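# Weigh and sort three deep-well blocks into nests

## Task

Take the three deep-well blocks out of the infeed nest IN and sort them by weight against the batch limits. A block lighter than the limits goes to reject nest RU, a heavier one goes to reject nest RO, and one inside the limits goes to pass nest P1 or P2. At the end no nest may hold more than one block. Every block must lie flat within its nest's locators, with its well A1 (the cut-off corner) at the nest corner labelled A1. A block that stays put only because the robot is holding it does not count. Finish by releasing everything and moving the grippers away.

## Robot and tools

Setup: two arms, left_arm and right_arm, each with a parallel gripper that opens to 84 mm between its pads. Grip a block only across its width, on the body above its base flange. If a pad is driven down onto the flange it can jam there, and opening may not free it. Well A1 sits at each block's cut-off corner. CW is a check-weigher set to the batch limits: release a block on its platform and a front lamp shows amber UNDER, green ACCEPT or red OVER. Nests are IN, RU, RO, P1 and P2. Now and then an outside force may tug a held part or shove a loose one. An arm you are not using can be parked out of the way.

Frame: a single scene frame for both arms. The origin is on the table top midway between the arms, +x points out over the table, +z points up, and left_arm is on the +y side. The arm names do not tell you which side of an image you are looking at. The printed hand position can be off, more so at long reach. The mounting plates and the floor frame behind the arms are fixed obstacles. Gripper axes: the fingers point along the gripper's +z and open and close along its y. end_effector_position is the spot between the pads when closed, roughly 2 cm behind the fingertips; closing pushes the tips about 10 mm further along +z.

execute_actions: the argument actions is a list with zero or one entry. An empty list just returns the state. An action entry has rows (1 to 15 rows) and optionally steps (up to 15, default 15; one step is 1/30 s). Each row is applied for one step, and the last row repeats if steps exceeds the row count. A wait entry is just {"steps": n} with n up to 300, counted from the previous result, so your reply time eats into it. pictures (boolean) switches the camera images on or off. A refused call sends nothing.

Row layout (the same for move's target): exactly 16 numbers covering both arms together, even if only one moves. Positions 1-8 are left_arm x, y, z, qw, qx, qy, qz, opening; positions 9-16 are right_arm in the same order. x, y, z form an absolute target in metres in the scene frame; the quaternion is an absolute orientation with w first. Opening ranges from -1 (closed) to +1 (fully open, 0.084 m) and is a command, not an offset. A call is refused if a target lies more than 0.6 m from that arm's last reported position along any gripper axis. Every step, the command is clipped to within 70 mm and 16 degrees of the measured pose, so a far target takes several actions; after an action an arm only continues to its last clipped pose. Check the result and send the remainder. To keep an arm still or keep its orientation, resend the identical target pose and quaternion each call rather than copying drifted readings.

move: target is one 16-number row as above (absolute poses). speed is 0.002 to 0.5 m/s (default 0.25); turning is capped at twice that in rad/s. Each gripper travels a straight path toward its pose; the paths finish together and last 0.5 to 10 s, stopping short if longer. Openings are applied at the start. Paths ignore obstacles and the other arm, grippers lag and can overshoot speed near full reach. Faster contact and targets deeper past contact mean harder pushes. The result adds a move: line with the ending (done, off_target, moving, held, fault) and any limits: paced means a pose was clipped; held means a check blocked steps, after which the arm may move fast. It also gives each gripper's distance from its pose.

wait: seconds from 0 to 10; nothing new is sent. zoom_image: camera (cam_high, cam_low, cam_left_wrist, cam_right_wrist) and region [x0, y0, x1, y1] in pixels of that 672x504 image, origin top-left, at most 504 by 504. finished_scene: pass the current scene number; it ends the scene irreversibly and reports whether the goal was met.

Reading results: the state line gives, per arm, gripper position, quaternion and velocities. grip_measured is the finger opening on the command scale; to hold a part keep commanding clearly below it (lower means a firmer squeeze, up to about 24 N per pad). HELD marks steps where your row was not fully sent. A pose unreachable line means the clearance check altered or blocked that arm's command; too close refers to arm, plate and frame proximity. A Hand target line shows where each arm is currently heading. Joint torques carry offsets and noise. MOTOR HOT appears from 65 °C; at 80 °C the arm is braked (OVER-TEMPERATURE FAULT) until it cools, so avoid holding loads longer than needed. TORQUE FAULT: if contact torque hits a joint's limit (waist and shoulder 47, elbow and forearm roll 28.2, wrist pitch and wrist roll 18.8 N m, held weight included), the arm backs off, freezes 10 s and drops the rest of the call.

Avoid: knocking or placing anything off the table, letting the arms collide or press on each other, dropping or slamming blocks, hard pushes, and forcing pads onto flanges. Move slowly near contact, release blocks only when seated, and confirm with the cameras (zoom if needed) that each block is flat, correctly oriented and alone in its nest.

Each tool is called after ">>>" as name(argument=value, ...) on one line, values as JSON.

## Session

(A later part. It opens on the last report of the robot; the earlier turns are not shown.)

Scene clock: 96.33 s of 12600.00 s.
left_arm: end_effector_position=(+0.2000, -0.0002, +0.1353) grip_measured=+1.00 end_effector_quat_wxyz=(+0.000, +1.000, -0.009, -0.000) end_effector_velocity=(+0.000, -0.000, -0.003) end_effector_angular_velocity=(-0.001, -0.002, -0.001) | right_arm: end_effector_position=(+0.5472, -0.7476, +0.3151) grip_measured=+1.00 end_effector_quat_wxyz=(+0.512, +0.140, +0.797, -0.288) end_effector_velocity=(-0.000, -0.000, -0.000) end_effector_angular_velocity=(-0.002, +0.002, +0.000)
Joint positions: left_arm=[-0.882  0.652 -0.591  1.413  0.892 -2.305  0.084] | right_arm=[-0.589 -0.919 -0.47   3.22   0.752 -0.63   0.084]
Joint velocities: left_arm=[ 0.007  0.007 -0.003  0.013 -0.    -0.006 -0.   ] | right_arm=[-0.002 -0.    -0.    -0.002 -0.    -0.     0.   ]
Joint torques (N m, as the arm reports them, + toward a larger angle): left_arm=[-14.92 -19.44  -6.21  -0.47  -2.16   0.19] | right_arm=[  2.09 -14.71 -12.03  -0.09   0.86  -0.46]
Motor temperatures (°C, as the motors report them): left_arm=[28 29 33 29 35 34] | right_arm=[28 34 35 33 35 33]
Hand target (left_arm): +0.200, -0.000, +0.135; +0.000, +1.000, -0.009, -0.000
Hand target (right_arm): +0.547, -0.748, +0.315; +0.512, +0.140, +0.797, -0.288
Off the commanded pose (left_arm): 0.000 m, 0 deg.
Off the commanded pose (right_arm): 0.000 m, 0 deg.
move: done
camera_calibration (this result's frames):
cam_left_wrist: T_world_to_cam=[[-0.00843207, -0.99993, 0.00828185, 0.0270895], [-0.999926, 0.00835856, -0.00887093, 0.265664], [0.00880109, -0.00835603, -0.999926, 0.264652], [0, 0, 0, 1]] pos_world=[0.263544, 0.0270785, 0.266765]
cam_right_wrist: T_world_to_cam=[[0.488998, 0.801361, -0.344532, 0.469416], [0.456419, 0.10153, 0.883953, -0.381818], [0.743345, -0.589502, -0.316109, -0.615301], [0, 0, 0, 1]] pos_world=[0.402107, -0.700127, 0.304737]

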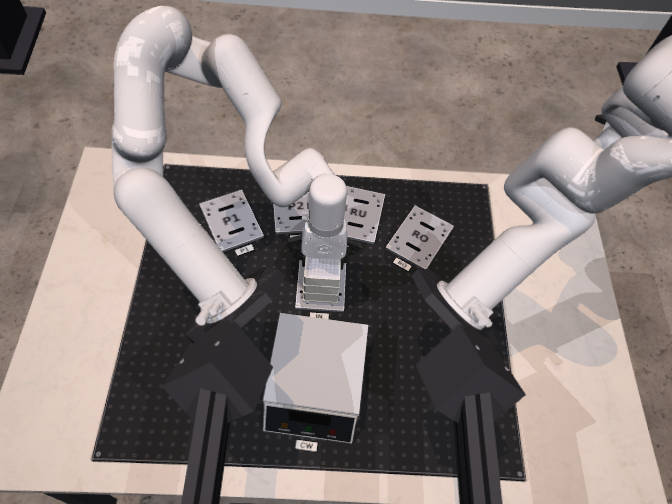

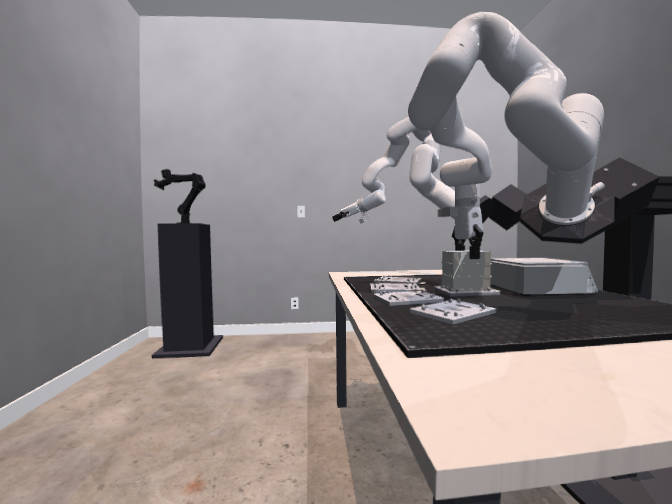

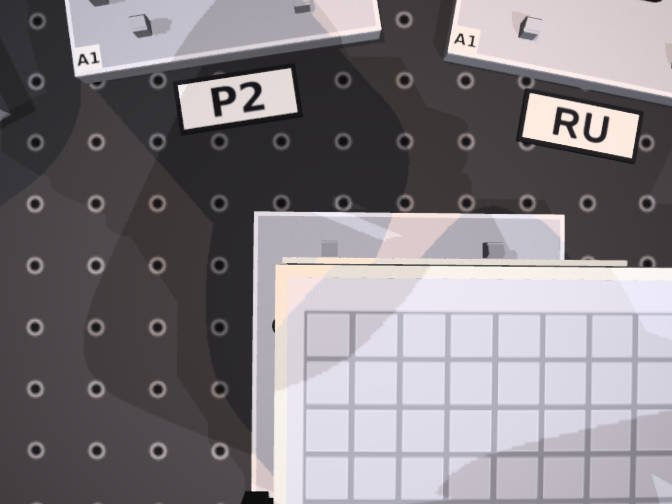

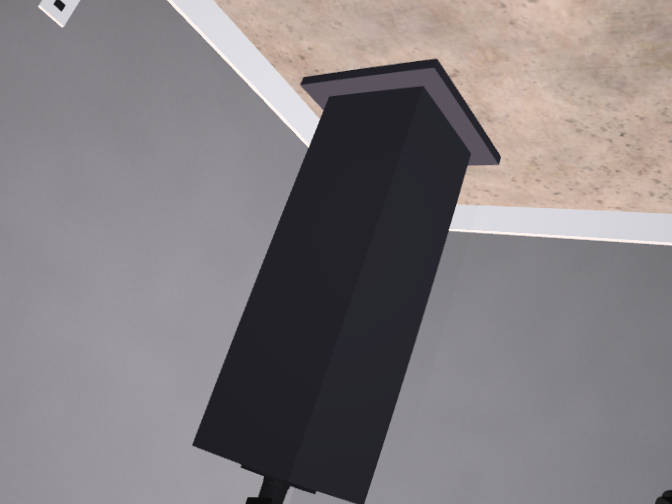

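>>> move(target=[0.2,-0.0002,0.135,0,1,-0.009,0,0.3,0.5472,-0.7476,0.3151,0.512,0.140,0.797,-0.288,1])

>>> move(target=[0.2,-0.0002,0.175,0,1,-0.009,0,0.3,0.5472,-0.7476,0.3151,0.512,0.140,0.797,-0.288,1], speed=0.05)

>>> move(target=[-0.02,0.01,0.175,0,1,-0.009,0,0.3,0.5472,-0.7476,0.3151,0.512,0.140,0.797,-0.288,1], speed=0.12)

>>> zoom_image(camera="cam_low", region=[420, 200, 640, 310])

Scene clock: 111.20 s of 12600.00 s.
left_arm: end_effector_position=(+0.2000, -0.0004, +0.1351) grip_measured=+0.96 end_effector_quat_wxyz=(+0.000, +1.000, -0.009, +0.000) end_effector_velocity=(+0.000, +0.000, -0.000) end_effector_angular_velocity=(+0.001, -0.000, +0.001) | right_arm: end_effector_position=(+0.5472, -0.7476, +0.3151) grip_measured=+1.00 end_effector_quat_wxyz=(+0.512, +0.140, +0.797, -0.288) end_effector_velocity=(-0.000, -0.001, +0.000) end_effector_angular_velocity=(-0.002, -0.001, -0.000)
Joint positions: left_arm=[-0.881  0.653 -0.591  1.414  0.892 -2.306  0.083] | right_arm=[-0.589 -0.919 -0.47   3.22   0.752 -0.63   0.084]
Joint velocities: left_arm=[ 0.001  0.     0.     0.     0.001 -0.001  0.   ] | right_arm=[-0.001 -0.    -0.    -0.001  0.002  0.     0.   ]
Joint torques (N m, as the arm reports them, + toward a larger angle): left_arm=[-13.39 -17.68  -5.41  -0.64  -1.26  -0.04] | right_arm=[  1.67 -15.85 -12.08  -0.54   0.99  -0.45]
Motor temperatures (°C, as the motors report them): left_arm=[28 29 33 29 35 34] | right_arm=[28 34 35 33 35 33]
Hand target (left_arm): +0.200, -0.000, +0.135; +0.000, +1.000, -0.009, -0.000
Hand target (right_arm): +0.547, -0.748, +0.315; +0.512, +0.140, +0.797, -0.288
Off the commanded pose (left_arm): 0.000 m, 0 deg.
Off the commanded pose (right_arm): 0.000 m, 0 deg.
After step 90, 11.17 s passed at rest.
move: done
camera_calibration (this result's frames):
cam_left_wrist: T_world_to_cam=[[-0.00830255, -0.999928, 0.0086512, 0.0268836], [-0.999925, 0.00822383, -0.00909486, 0.265776], [0.00902306, -0.00872606, -0.999921, 0.264375], [0, 0, 0, 1]] pos_world=[0.263594, 0.027003, 0.266539]
cam_right_wrist: T_world_to_cam=[[0.488998, 0.801361, -0.344532, 0.469416], [0.456419, 0.10153, 0.883953, -0.381819], [0.743345, -0.589502, -0.316109, -0.6153], [0, 0, 0, 1]] pos_world=[0.402107, -0.700127, 0.304737]

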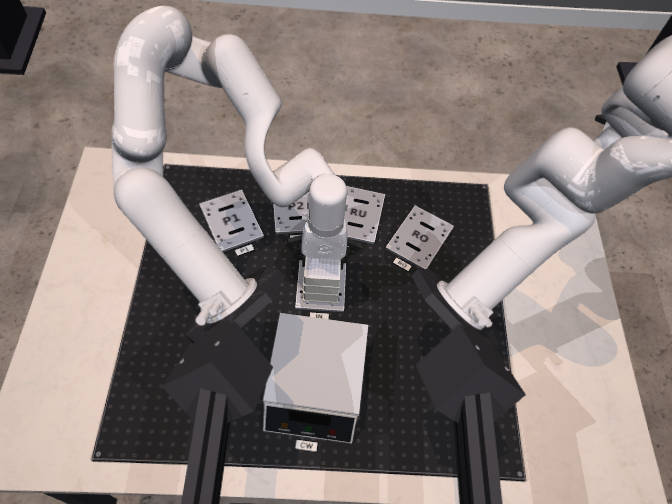

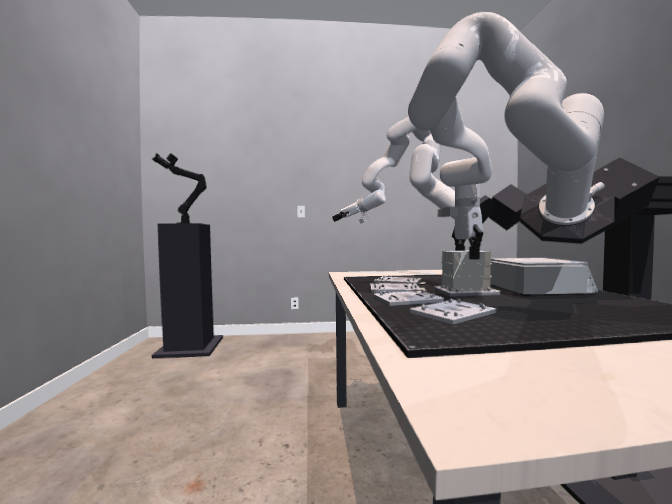

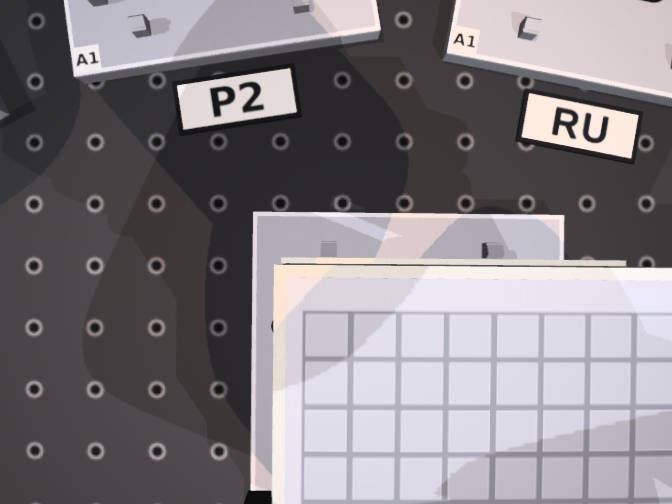

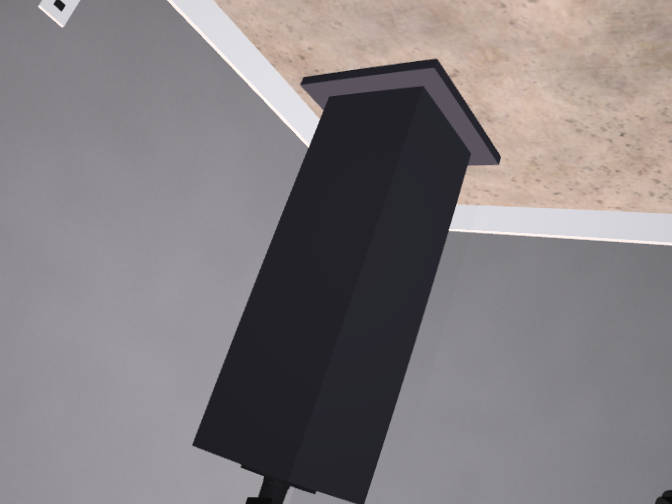

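Scene clock: 112.43 s of 12600.00 s.
left_arm: end_effector_position=(+0.2000, -0.0001, +0.1746) grip_measured=+0.96 end_effector_quat_wxyz=(-0.000, +1.000, -0.009, +0.000) end_effector_velocity=(+0.000, +0.000, +0.002) end_effector_angular_velocity=(+0.002, -0.000, -0.001) | right_arm: end_effector_position=(+0.5472, -0.7476, +0.3151) grip_measured=+1.00 end_effector_quat_wxyz=(+0.512, +0.140, +0.797, -0.288) end_effector_velocity=(+0.000, -0.000, +0.000) end_effector_angular_velocity=(-0.000, -0.000, -0.000)
Joint positions: left_arm=[-0.997  0.554 -0.556  1.248  0.905 -2.225  0.083] | right_arm=[-0.589 -0.919 -0.47   3.22   0.752 -0.63   0.084]
Joint velocities: left_arm=[-0.007 -0.006  0.001 -0.012  0.003  0.007  0.   ] | right_arm=[ 0.     0.    -0.     0.001  0.001 -0.    -0.   ]
Joint torques (N m, as the arm reports them, + toward a larger angle): left_arm=[-14.06 -18.98  -9.09  -0.42  -2.13   0.15] | right_arm=[  1.77 -15.78 -12.37  -0.87   0.94   0.07]
Motor temperatures (°C, as the motors report them): left_arm=[28 29 33 29 35 34] | right_arm=[28 34 35 33 35 33]
Hand target (left_arm): +0.200, -0.000, +0.175; -0.000, +1.000, -0.009, +0.000
Hand target (right_arm): +0.547, -0.748, +0.315; +0.512, +0.140, +0.797, -0.288
Off the commanded pose (left_arm): 0.000 m, 0 deg.
Off the commanded pose (right_arm): 0.000 m, 0 deg.
move: done
camera_calibration (this result's frames):
cam_left_wrist: T_world_to_cam=[[-0.00834424, -0.999934, 0.0078569, 0.0269798], [-0.999923, 0.00827141, -0.0092561, 0.266082], [0.0091905, -0.00793353, -0.999926, 0.303868], [0, 0, 0, 1]] pos_world=[0.263494, 0.0271879, 0.306097]
cam_right_wrist: T_world_to_cam=[[0.488998, 0.801361, -0.344532, 0.469416], [0.456419, 0.10153, 0.883953, -0.381818], [0.743346, -0.589502, -0.316108, -0.615301], [0, 0, 0, 1]] pos_world=[0.402107, -0.700127, 0.304737]

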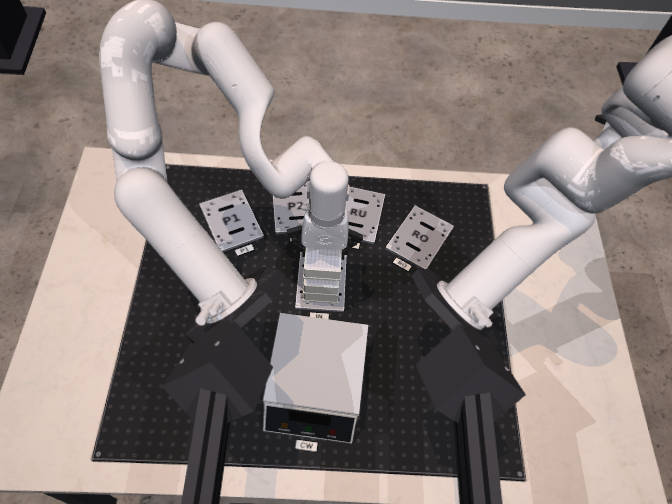

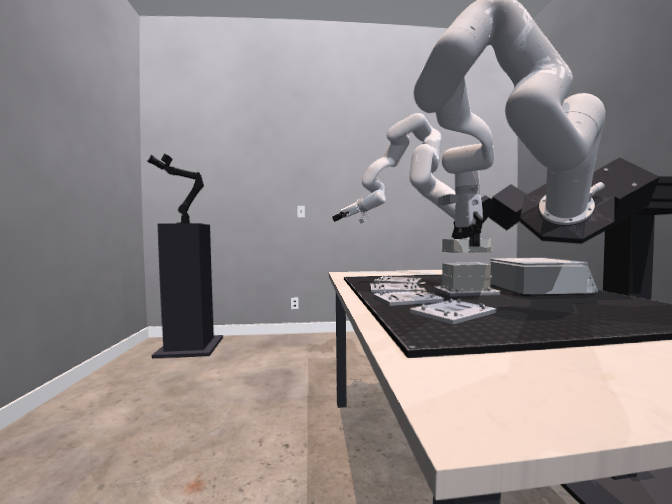

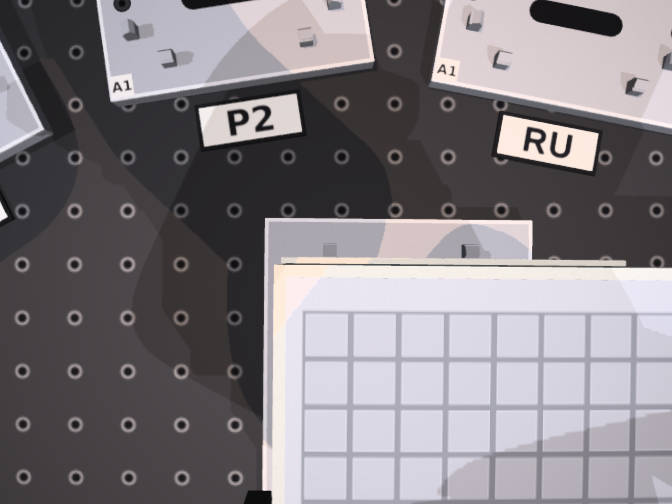

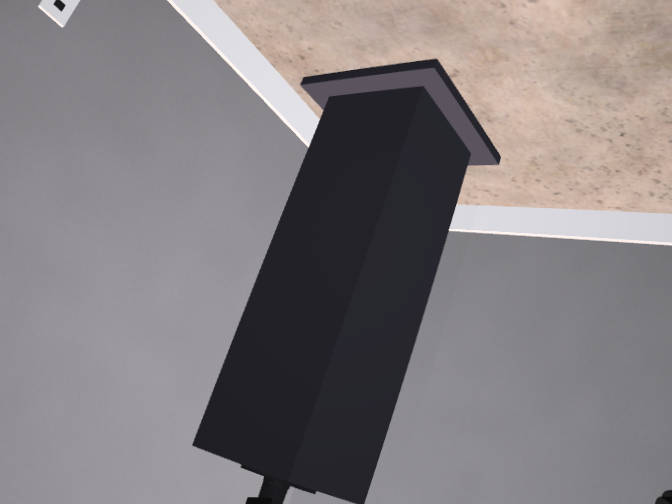

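Scene clock: 114.87 s of 12600.00 s.
left_arm: end_effector_position=(-0.0192, +0.0107, +0.1744) grip_measured=+0.96 end_effector_quat_wxyz=(+0.000, +1.000, -0.009, +0.000) end_effector_velocity=(-0.002, +0.000, +0.001) end_effector_angular_velocity=(+0.004, -0.004, -0.002) | right_arm: end_effector_position=(+0.5472, -0.7476, +0.3151) grip_measured=+1.00 end_effector_quat_wxyz=(+0.512, +0.140, +0.797, -0.288) end_effector_velocity=(+0.000, +0.000, +0.000) end_effector_angular_velocity=(+0.000, -0.002, +0.000)
Joint positions: left_arm=[-1.664  0.992 -0.584  0.881  0.595 -2.629  0.083] | right_arm=[-0.589 -0.919 -0.47   3.22   0.752 -0.63   0.084]
Joint velocities: left_arm=[-0.015  0.004 -0.004 -0.023  0.     0.011  0.   ] | right_arm=[ 0.001 -0.    -0.     0.     0.001  0.    -0.   ]
Joint torques (N m, as the arm reports them, + toward a larger angle): left_arm=[ -8.06 -25.9  -12.78  -0.27  -2.25   0.04] | right_arm=[  1.71 -15.6  -12.4   -0.43   0.89  -0.54]
Motor temperatures (°C, as the motors report them): left_arm=[28 29 33 29 35 34] | right_arm=[28 34 35 33 35 33]
Hand target (left_arm): -0.019, +0.011, +0.174; -0.000, +1.000, -0.009, +0.000
Hand target (right_arm): +0.547, -0.748, +0.315; +0.512, +0.140, +0.797, -0.288
Off the commanded pose (left_arm): 0.001 m, 0 deg.
Off the commanded pose (right_arm): 0.000 m, 0 deg.
move: done
camera_calibration (this result's frames):
cam_left_wrist: T_world_to_cam=[[-0.00790882, -0.999934, 0.00836444, 0.0358487], [-0.999928, 0.0078324, -0.00912959, 0.0467753], [0.00906347, -0.00843604, -0.999923, 0.305692], [0, 0, 0, 1]] pos_world=[0.0442848, 0.0380588, 0.305796]
cam_right_wrist: T_world_to_cam=[[0.488998, 0.801361, -0.344532, 0.469416], [0.456419, 0.10153, 0.883953, -0.381818], [0.743346, -0.589502, -0.316109, -0.6153], [0, 0, 0, 1]] pos_world=[0.402107, -0.700127, 0.304737]

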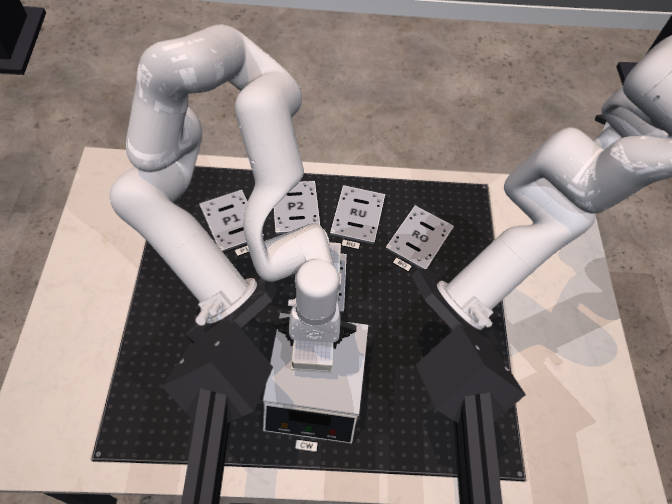

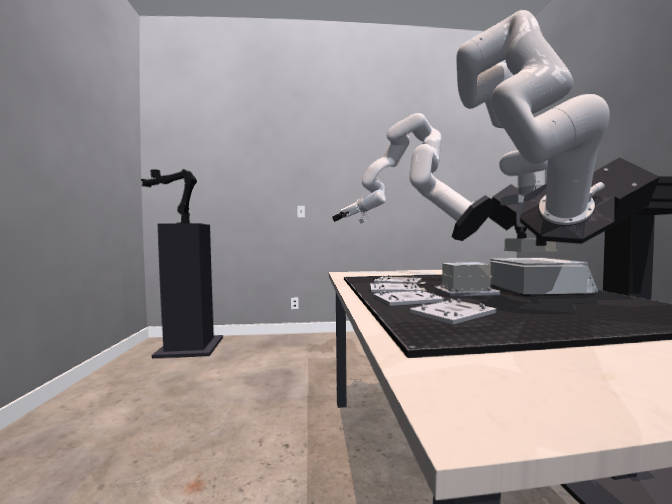

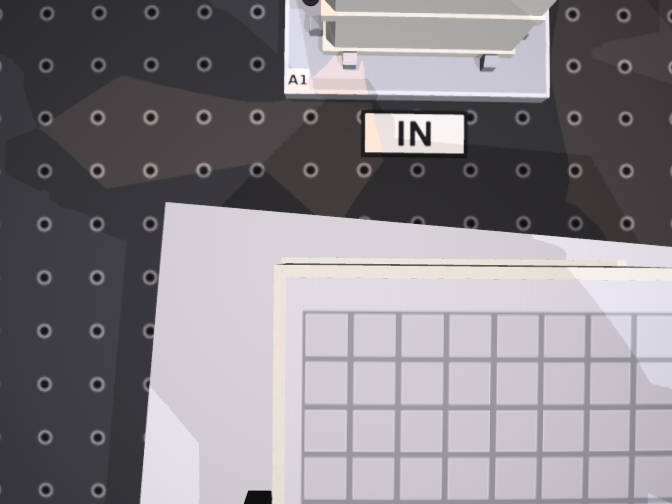

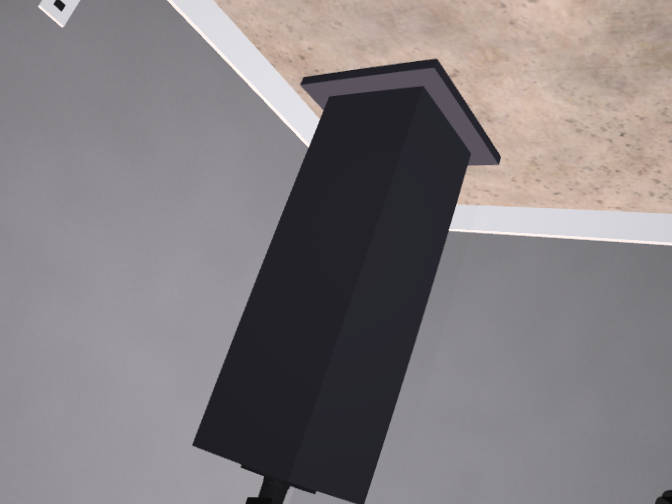

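Region (420, 200, 640, 310) of cam_low's 672x504 image, scaled by 2.291, with more detail than that image has.

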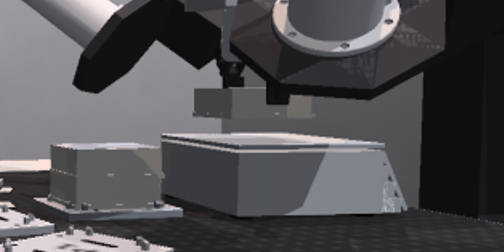

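>>> move(target=[-0.02,0.0107,0.148,0,1,-0.009,0,0.3,0.5472,-0.7476,0.3151,0.512,0.140,0.797,-0.288,1], speed=0.03)

>>> zoom_image(camera="cam_low", region=[420, 200, 640, 310])

Scene clock: 125.43 s of 12600.00 s.
left_arm: end_effector_position=(-0.0200, +0.0107, +0.1483) grip_measured=+0.96 end_effector_quat_wxyz=(+0.000, +1.000, -0.009, -0.000) end_effector_velocity=(-0.000, -0.000, -0.002) end_effector_angular_velocity=(-0.002, +0.002, +0.001) | right_arm: end_effector_position=(+0.5472, -0.7476, +0.3151) grip_measured=+1.00 end_effector_quat_wxyz=(+0.512, +0.140, +0.797, -0.288) end_effector_velocity=(-0.000, +0.000, -0.000) end_effector_angular_velocity=(+0.001, +0.001, -0.000)
Joint positions: left_arm=[-1.582  1.079 -0.616  1.052  0.592 -2.744  0.083] | right_arm=[-0.589 -0.919 -0.47   3.22   0.752 -0.63   0.084]
Joint velocities: left_arm=[ 0.009  0.006 -0.002  0.018 -0.001 -0.012 -0.   ] | right_arm=[-0.    -0.    -0.     0.    -0.001 -0.     0.   ]
Joint torques (N m, as the arm reports them, + toward a larger angle): left_arm=[ -8.72 -26.56 -11.17  -0.59  -2.25   0.33] | right_arm=[  1.41 -15.17 -12.06  -0.85   0.61  -0.26]
Motor temperatures (°C, as the motors report them): left_arm=[28 30 33 29 35 34] | right_arm=[28 34 35 33 35 33]
Hand target (left_arm): -0.020, +0.011, +0.148; +0.000, +1.000, -0.009, -0.000
Hand target (right_arm): +0.547, -0.748, +0.315; +0.512, +0.140, +0.797, -0.288
Off the commanded pose (left_arm): 0.000 m, 0 deg.
Off the commanded pose (right_arm): 0.000 m, 0 deg.
After step 90, 6.30 s passed at rest.
move: done
camera_calibration (this result's frames):
cam_left_wrist: T_world_to_cam=[[-0.00847484, -0.99993, 0.00823978, 0.036029], [-0.999925, 0.00840176, -0.00886354, 0.0456925], [0.00879369, -0.00831428, -0.999927, 0.279635], [0, 0, 0, 1]] pos_world=[0.0435354, 0.0379676, 0.279723]
cam_right_wrist: T_world_to_cam=[[0.488998, 0.801361, -0.344532, 0.469416], [0.456419, 0.10153, 0.883953, -0.381819], [0.743345, -0.589502, -0.316109, -0.6153], [0, 0, 0, 1]] pos_world=[0.402107, -0.700127, 0.304737]

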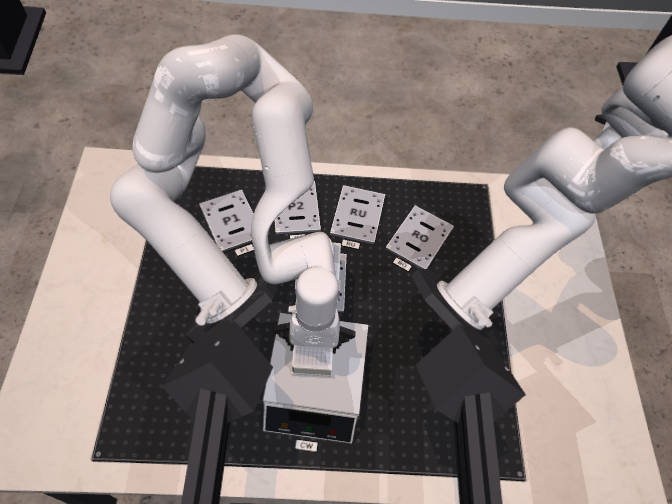

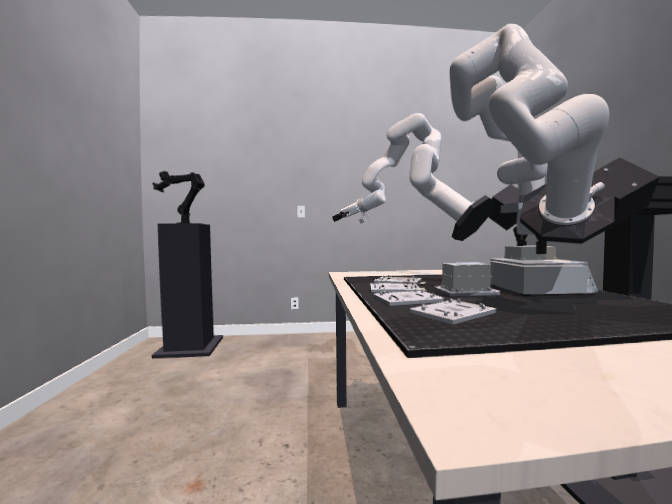

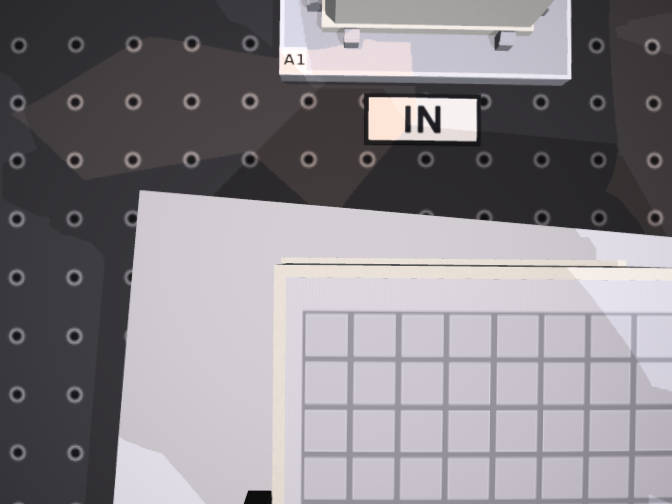

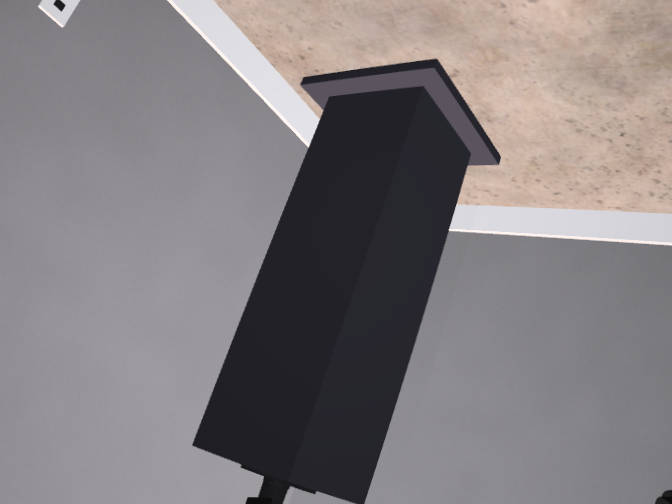

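Region (420, 200, 640, 310) of cam_low's 672x504 image, scaled by 2.291, with more detail than that image has.

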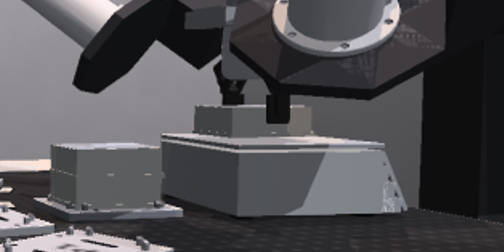

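>>> move(target=[-0.02,0.0107,0.139,0,1,-0.009,0,0.3,0.5472,-0.7476,0.3151,0.512,0.140,0.797,-0.288,1], speed=0.008)

>>> zoom_image(camera="cam_low", region=[480, 230, 600, 280])

Scene clock: 136.80 s of 12600.00 s.
left_arm: end_effector_position=(-0.0201, +0.0090, +0.1406) grip_measured=+0.96 end_effector_quat_wxyz=(+0.002, +1.000, -0.008, -0.001) end_effector_velocity=(-0.000, +0.000, -0.004) end_effector_angular_velocity=(+0.000, -0.002, -0.003) | right_arm: end_effector_position=(+0.5472, -0.7476, +0.3151) grip_measured=+1.00 end_effector_quat_wxyz=(+0.512, +0.140, +0.797, -0.288) end_effector_velocity=(-0.000, -0.000, +0.000) end_effector_angular_velocity=(-0.001, +0.000, -0.000)
Joint positions: left_arm=[-1.552  1.105 -0.63   1.11   0.595 -2.782  0.083] | right_arm=[-0.589 -0.919 -0.47   3.22   0.752 -0.63   0.084]
Joint velocities: left_arm=[ 0.008  0.013 -0.006  0.019  0.002 -0.012 -0.   ] | right_arm=[-0.001 -0.     0.    -0.001  0.001  0.001  0.   ]
Joint torques (N m, as the arm reports them, + toward a larger angle): left_arm=[ -7.02 -13.57  -7.94   0.04  -0.25   0.01] | right_arm=[  1.56 -15.56 -12.21  -0.57   0.86  -0.06]
Motor temperatures (°C, as the motors report them): left_arm=[28 30 34 29 35 34] | right_arm=[28 34 35 33 35 33]
Hand target (left_arm): -0.020, +0.011, +0.139; +0.000, +1.000, -0.009, -0.000
Hand target (right_arm): +0.547, -0.748, +0.315; +0.512, +0.140, +0.797, -0.288
Off the commanded pose (left_arm): 0.002 m, 0 deg.
Off the commanded pose (right_arm): 0.000 m, 0 deg.
After step 90, 7.00 s passed at rest.
move: done
camera_calibration (this result's frames):
cam_left_wrist: T_world_to_cam=[[-0.00639364, -0.999905, 0.0122251, 0.033881], [-0.999955, 0.00630721, -0.00709524, 0.0453404], [0.00701746, -0.0122699, -0.9999, 0.271882], [0, 0, 0, 1]] pos_world=[0.043647, 0.0369277, 0.271762]
cam_right_wrist: T_world_to_cam=[[0.488998, 0.801361, -0.344532, 0.469416], [0.456419, 0.10153, 0.883953, -0.381818], [0.743345, -0.589502, -0.316109, -0.6153], [0, 0, 0, 1]] pos_world=[0.402107, -0.700127, 0.304737]

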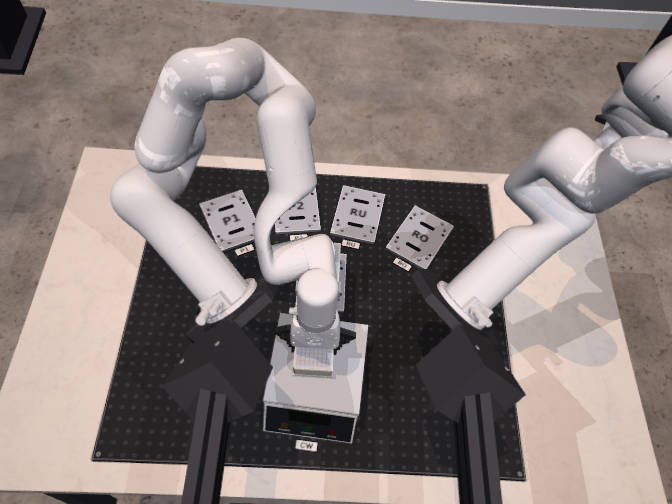

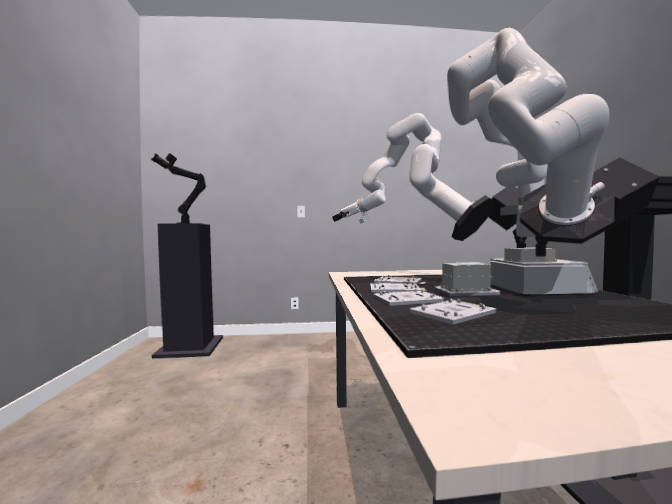

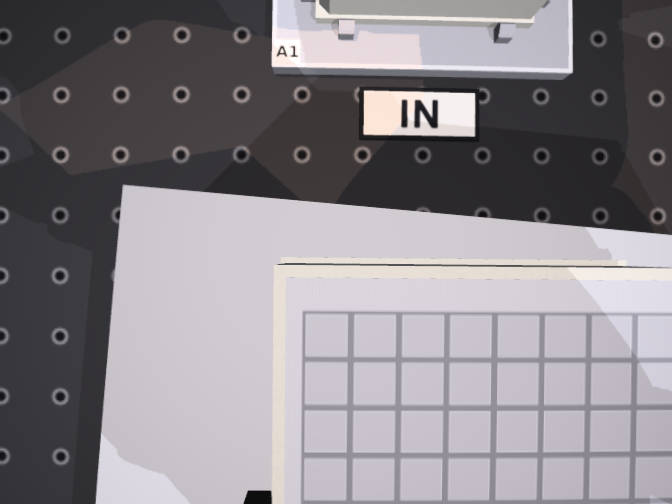

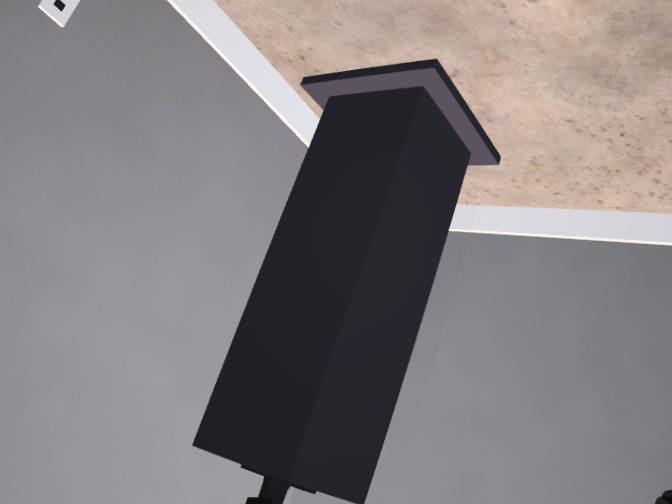

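Region (480, 230, 600, 280) of cam_low's 672x504 image, scaled by 4.200, with more detail than that image has; it fills the top 210 rows of this view, and the rest is white.

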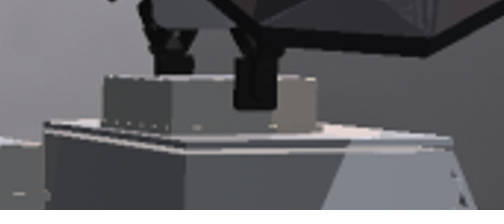

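Contact at ~0.142. Release.

>>> move(target=[-0.02,0.0098,0.142,0,1,-0.009,0,1,0.5472,-0.7476,0.3151,0.512,0.140,0.797,-0.288,1], speed=0.008)

>>> wait(seconds=2)

Scene clock: 147.20 s of 12600.00 s.
left_arm: end_effector_position=(-0.0200, +0.0102, +0.1417) grip_measured=+1.00 end_effector_quat_wxyz=(-0.000, +1.000, -0.009, +0.000) end_effector_velocity=(-0.000, -0.002, +0.002) end_effector_angular_velocity=(-0.005, +0.003, +0.002) | right_arm: end_effector_position=(+0.5472, -0.7476, +0.3151) grip_measured=+1.00 end_effector_quat_wxyz=(+0.512, +0.140, +0.797, -0.288) end_effector_velocity=(+0.000, +0.000, -0.000) end_effector_angular_velocity=(+0.002, -0.001, -0.000)
Joint positions: left_arm=[-1.56   1.101 -0.627  1.092  0.596 -2.769  0.084] | right_arm=[-0.589 -0.919 -0.47   3.22   0.752 -0.63   0.084]
Joint velocities: left_arm=[-0.    -0.003 -0.002 -0.002 -0.002  0.002  0.   ] | right_arm=[ 0.001  0.     0.     0.002  0.     0.001 -0.   ]
Joint torques (N m, as the arm reports them, + toward a larger angle): left_arm=[ -8.63 -26.05 -10.52  -0.28  -2.13   0.  ] | right_arm=[  1.74 -15.67 -11.96  -0.55   0.71  -0.07]
Motor temperatures (°C, as the motors report them): left_arm=[28 30 33 29 35 34] | right_arm=[28 34 35 33 35 33]
Hand target (left_arm): -0.020, +0.010, +0.142; -0.000, +1.000, -0.009, +0.000
Hand target (right_arm): +0.547, -0.748, +0.315; +0.512, +0.140, +0.797, -0.288
Off the commanded pose (left_arm): 0.000 m, 0 deg.
Off the commanded pose (right_arm): 0.000 m, 0 deg.
After step 90, 6.53 s passed at rest.
move: done
camera_calibration (this result's frames):
cam_left_wrist: T_world_to_cam=[[-0.00868051, -0.999935, 0.00740017, 0.0357146], [-0.99992, 0.0086115, -0.00930584, 0.0457573], [0.00924151, -0.00748036, -0.999929, 0.273083], [0, 0, 0, 1]] pos_world=[0.04354, 0.037361, 0.273226]
cam_right_wrist: T_world_to_cam=[[0.488998, 0.801361, -0.344532, 0.469416], [0.456419, 0.10153, 0.883953, -0.381818], [0.743346, -0.589502, -0.316109, -0.6153], [0, 0, 0, 1]] pos_world=[0.402107, -0.700127, 0.304737]

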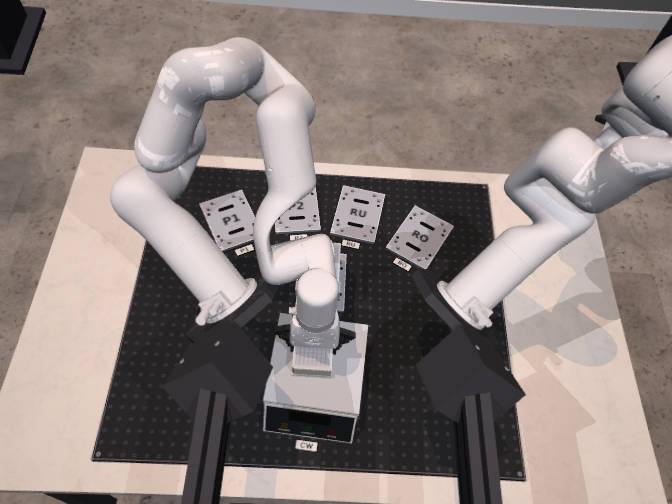

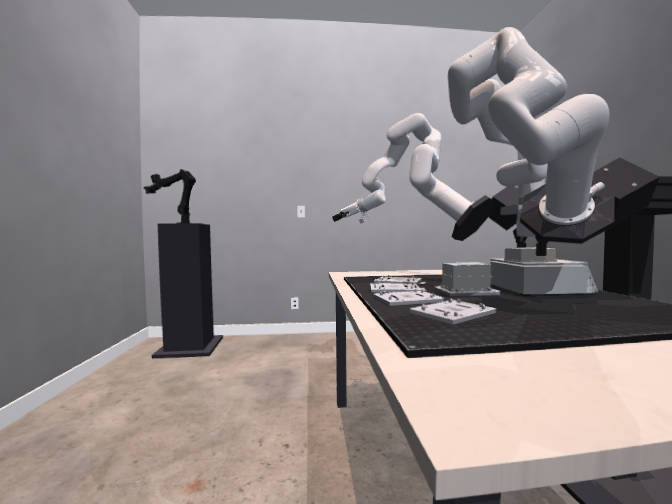

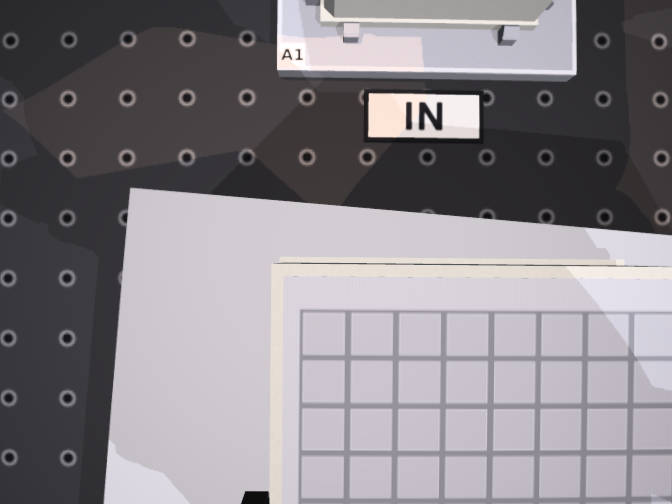

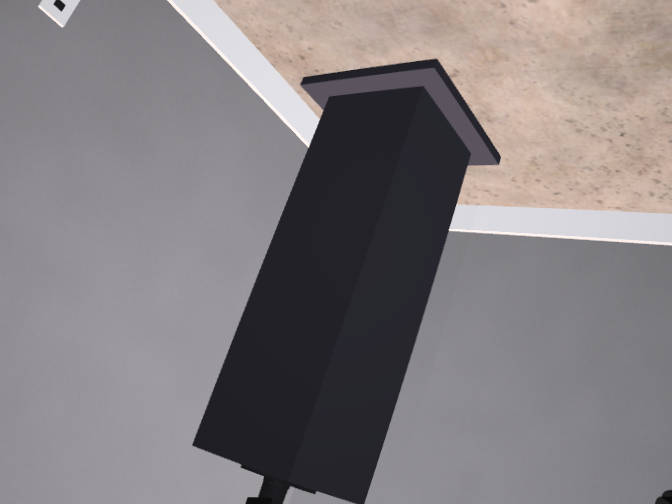

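Scene clock: 149.20 s of 12600.00 s.
left_arm: end_effector_position=(-0.0200, +0.0098, +0.1420) grip_measured=+1.00 end_effector_quat_wxyz=(-0.000, +1.000, -0.009, +0.000) end_effector_velocity=(+0.000, -0.000, -0.000) end_effector_angular_velocity=(+0.000, +0.000, +0.001) | right_arm: end_effector_position=(+0.5472, -0.7476, +0.3151) grip_measured=+1.00 end_effector_quat_wxyz=(+0.512, +0.140, +0.797, -0.288) end_effector_velocity=(+0.000, -0.000, +0.000) end_effector_angular_velocity=(-0.003, -0.000, -0.000)
Joint positions: left_arm=[-1.56   1.101 -0.628  1.092  0.596 -2.768  0.084] | right_arm=[-0.589 -0.919 -0.47   3.22   0.752 -0.63   0.084]
Joint velocities: left_arm=[ 0.001 -0.    -0.     0.     0.001 -0.    -0.   ] | right_arm=[-0.     0.     0.    -0.     0.003 -0.002 -0.   ]
Joint torques (N m, as the arm reports them, + toward a larger angle): left_arm=[ -8.8  -25.92 -10.42  -0.44  -2.13   0.15] | right_arm=[  1.63 -15.7  -12.24  -0.02   0.91  -0.19]
Motor temperatures (°C, as the motors report them): left_arm=[28 30 33 29 35 34] | right_arm=[28 34 35 33 35 33]
Hand target (left_arm): -0.020, +0.010, +0.142; -0.000, +1.000, -0.009, +0.000
Hand target (right_arm): +0.547, -0.748, +0.315; +0.512, +0.140, +0.797, -0.288
Off the commanded pose (left_arm): 0.000 m, 0 deg.
Off the commanded pose (right_arm): 0.000 m, 0 deg.
Steps of this call (steps 1 to 60: nothing new was sent). Readings (end_effector_position):
1: left_arm (-0.0200, +0.0101, +0.1418) | right_arm (+0.5472, -0.7476, +0.3151)
2: left_arm (-0.0200, +0.0100, +0.1418) | right_arm (+0.5472, -0.7476, +0.3151)
4: left_arm (-0.0200, +0.0100, +0.1419) | right_arm (+0.5472, -0.7476, +0.3151)
8: left_arm (-0.0200, +0.0099, +0.1420) | right_arm (+0.5472, -0.7476, +0.3151)
60: the state above
camera_calibration (this result's frames):
cam_left_wrist: T_world_to_cam=[[-0.0083572, -0.999932, 0.00816314, 0.0352291], [-0.999924, 0.00828303, -0.00907908, 0.0457288], [0.00901085, -0.0082384, -0.999925, 0.273337], [0, 0, 0, 1]] pos_world=[0.0435567, 0.0370998, 0.273444]
cam_right_wrist: T_world_to_cam=[[0.488998, 0.801361, -0.344532, 0.469416], [0.456419, 0.10153, 0.883953, -0.381818], [0.743345, -0.589502, -0.316109, -0.615301], [0, 0, 0, 1]] pos_world=[0.402107, -0.700127, 0.304737]

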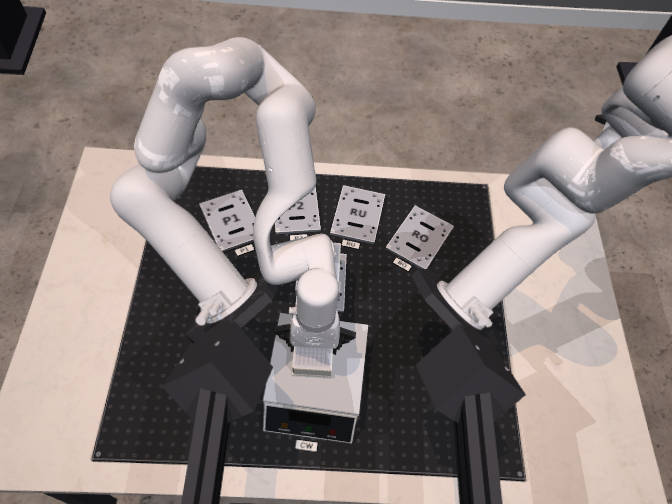

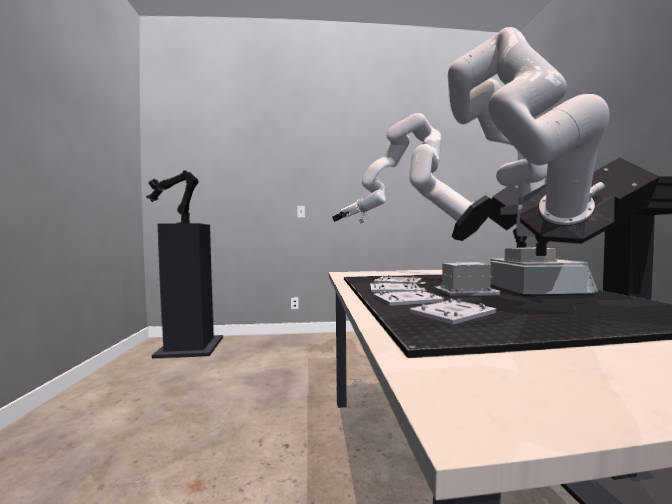

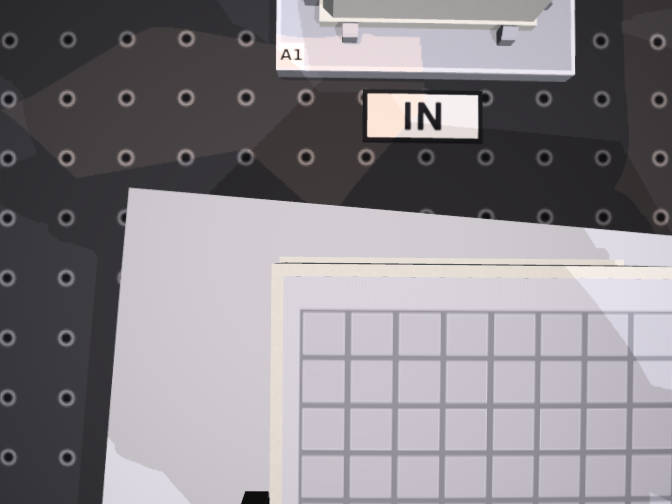

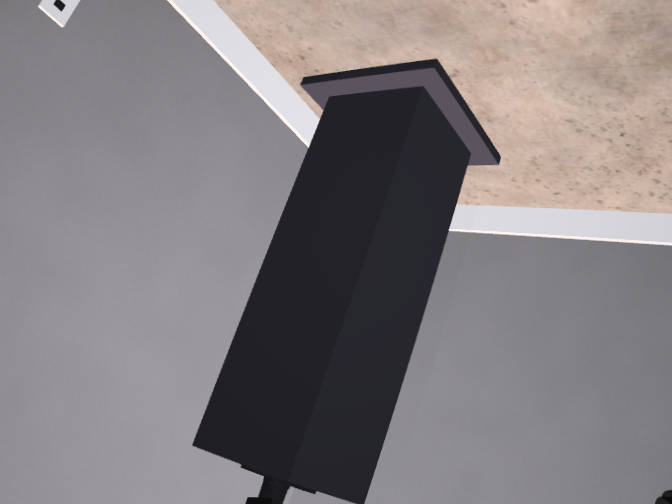

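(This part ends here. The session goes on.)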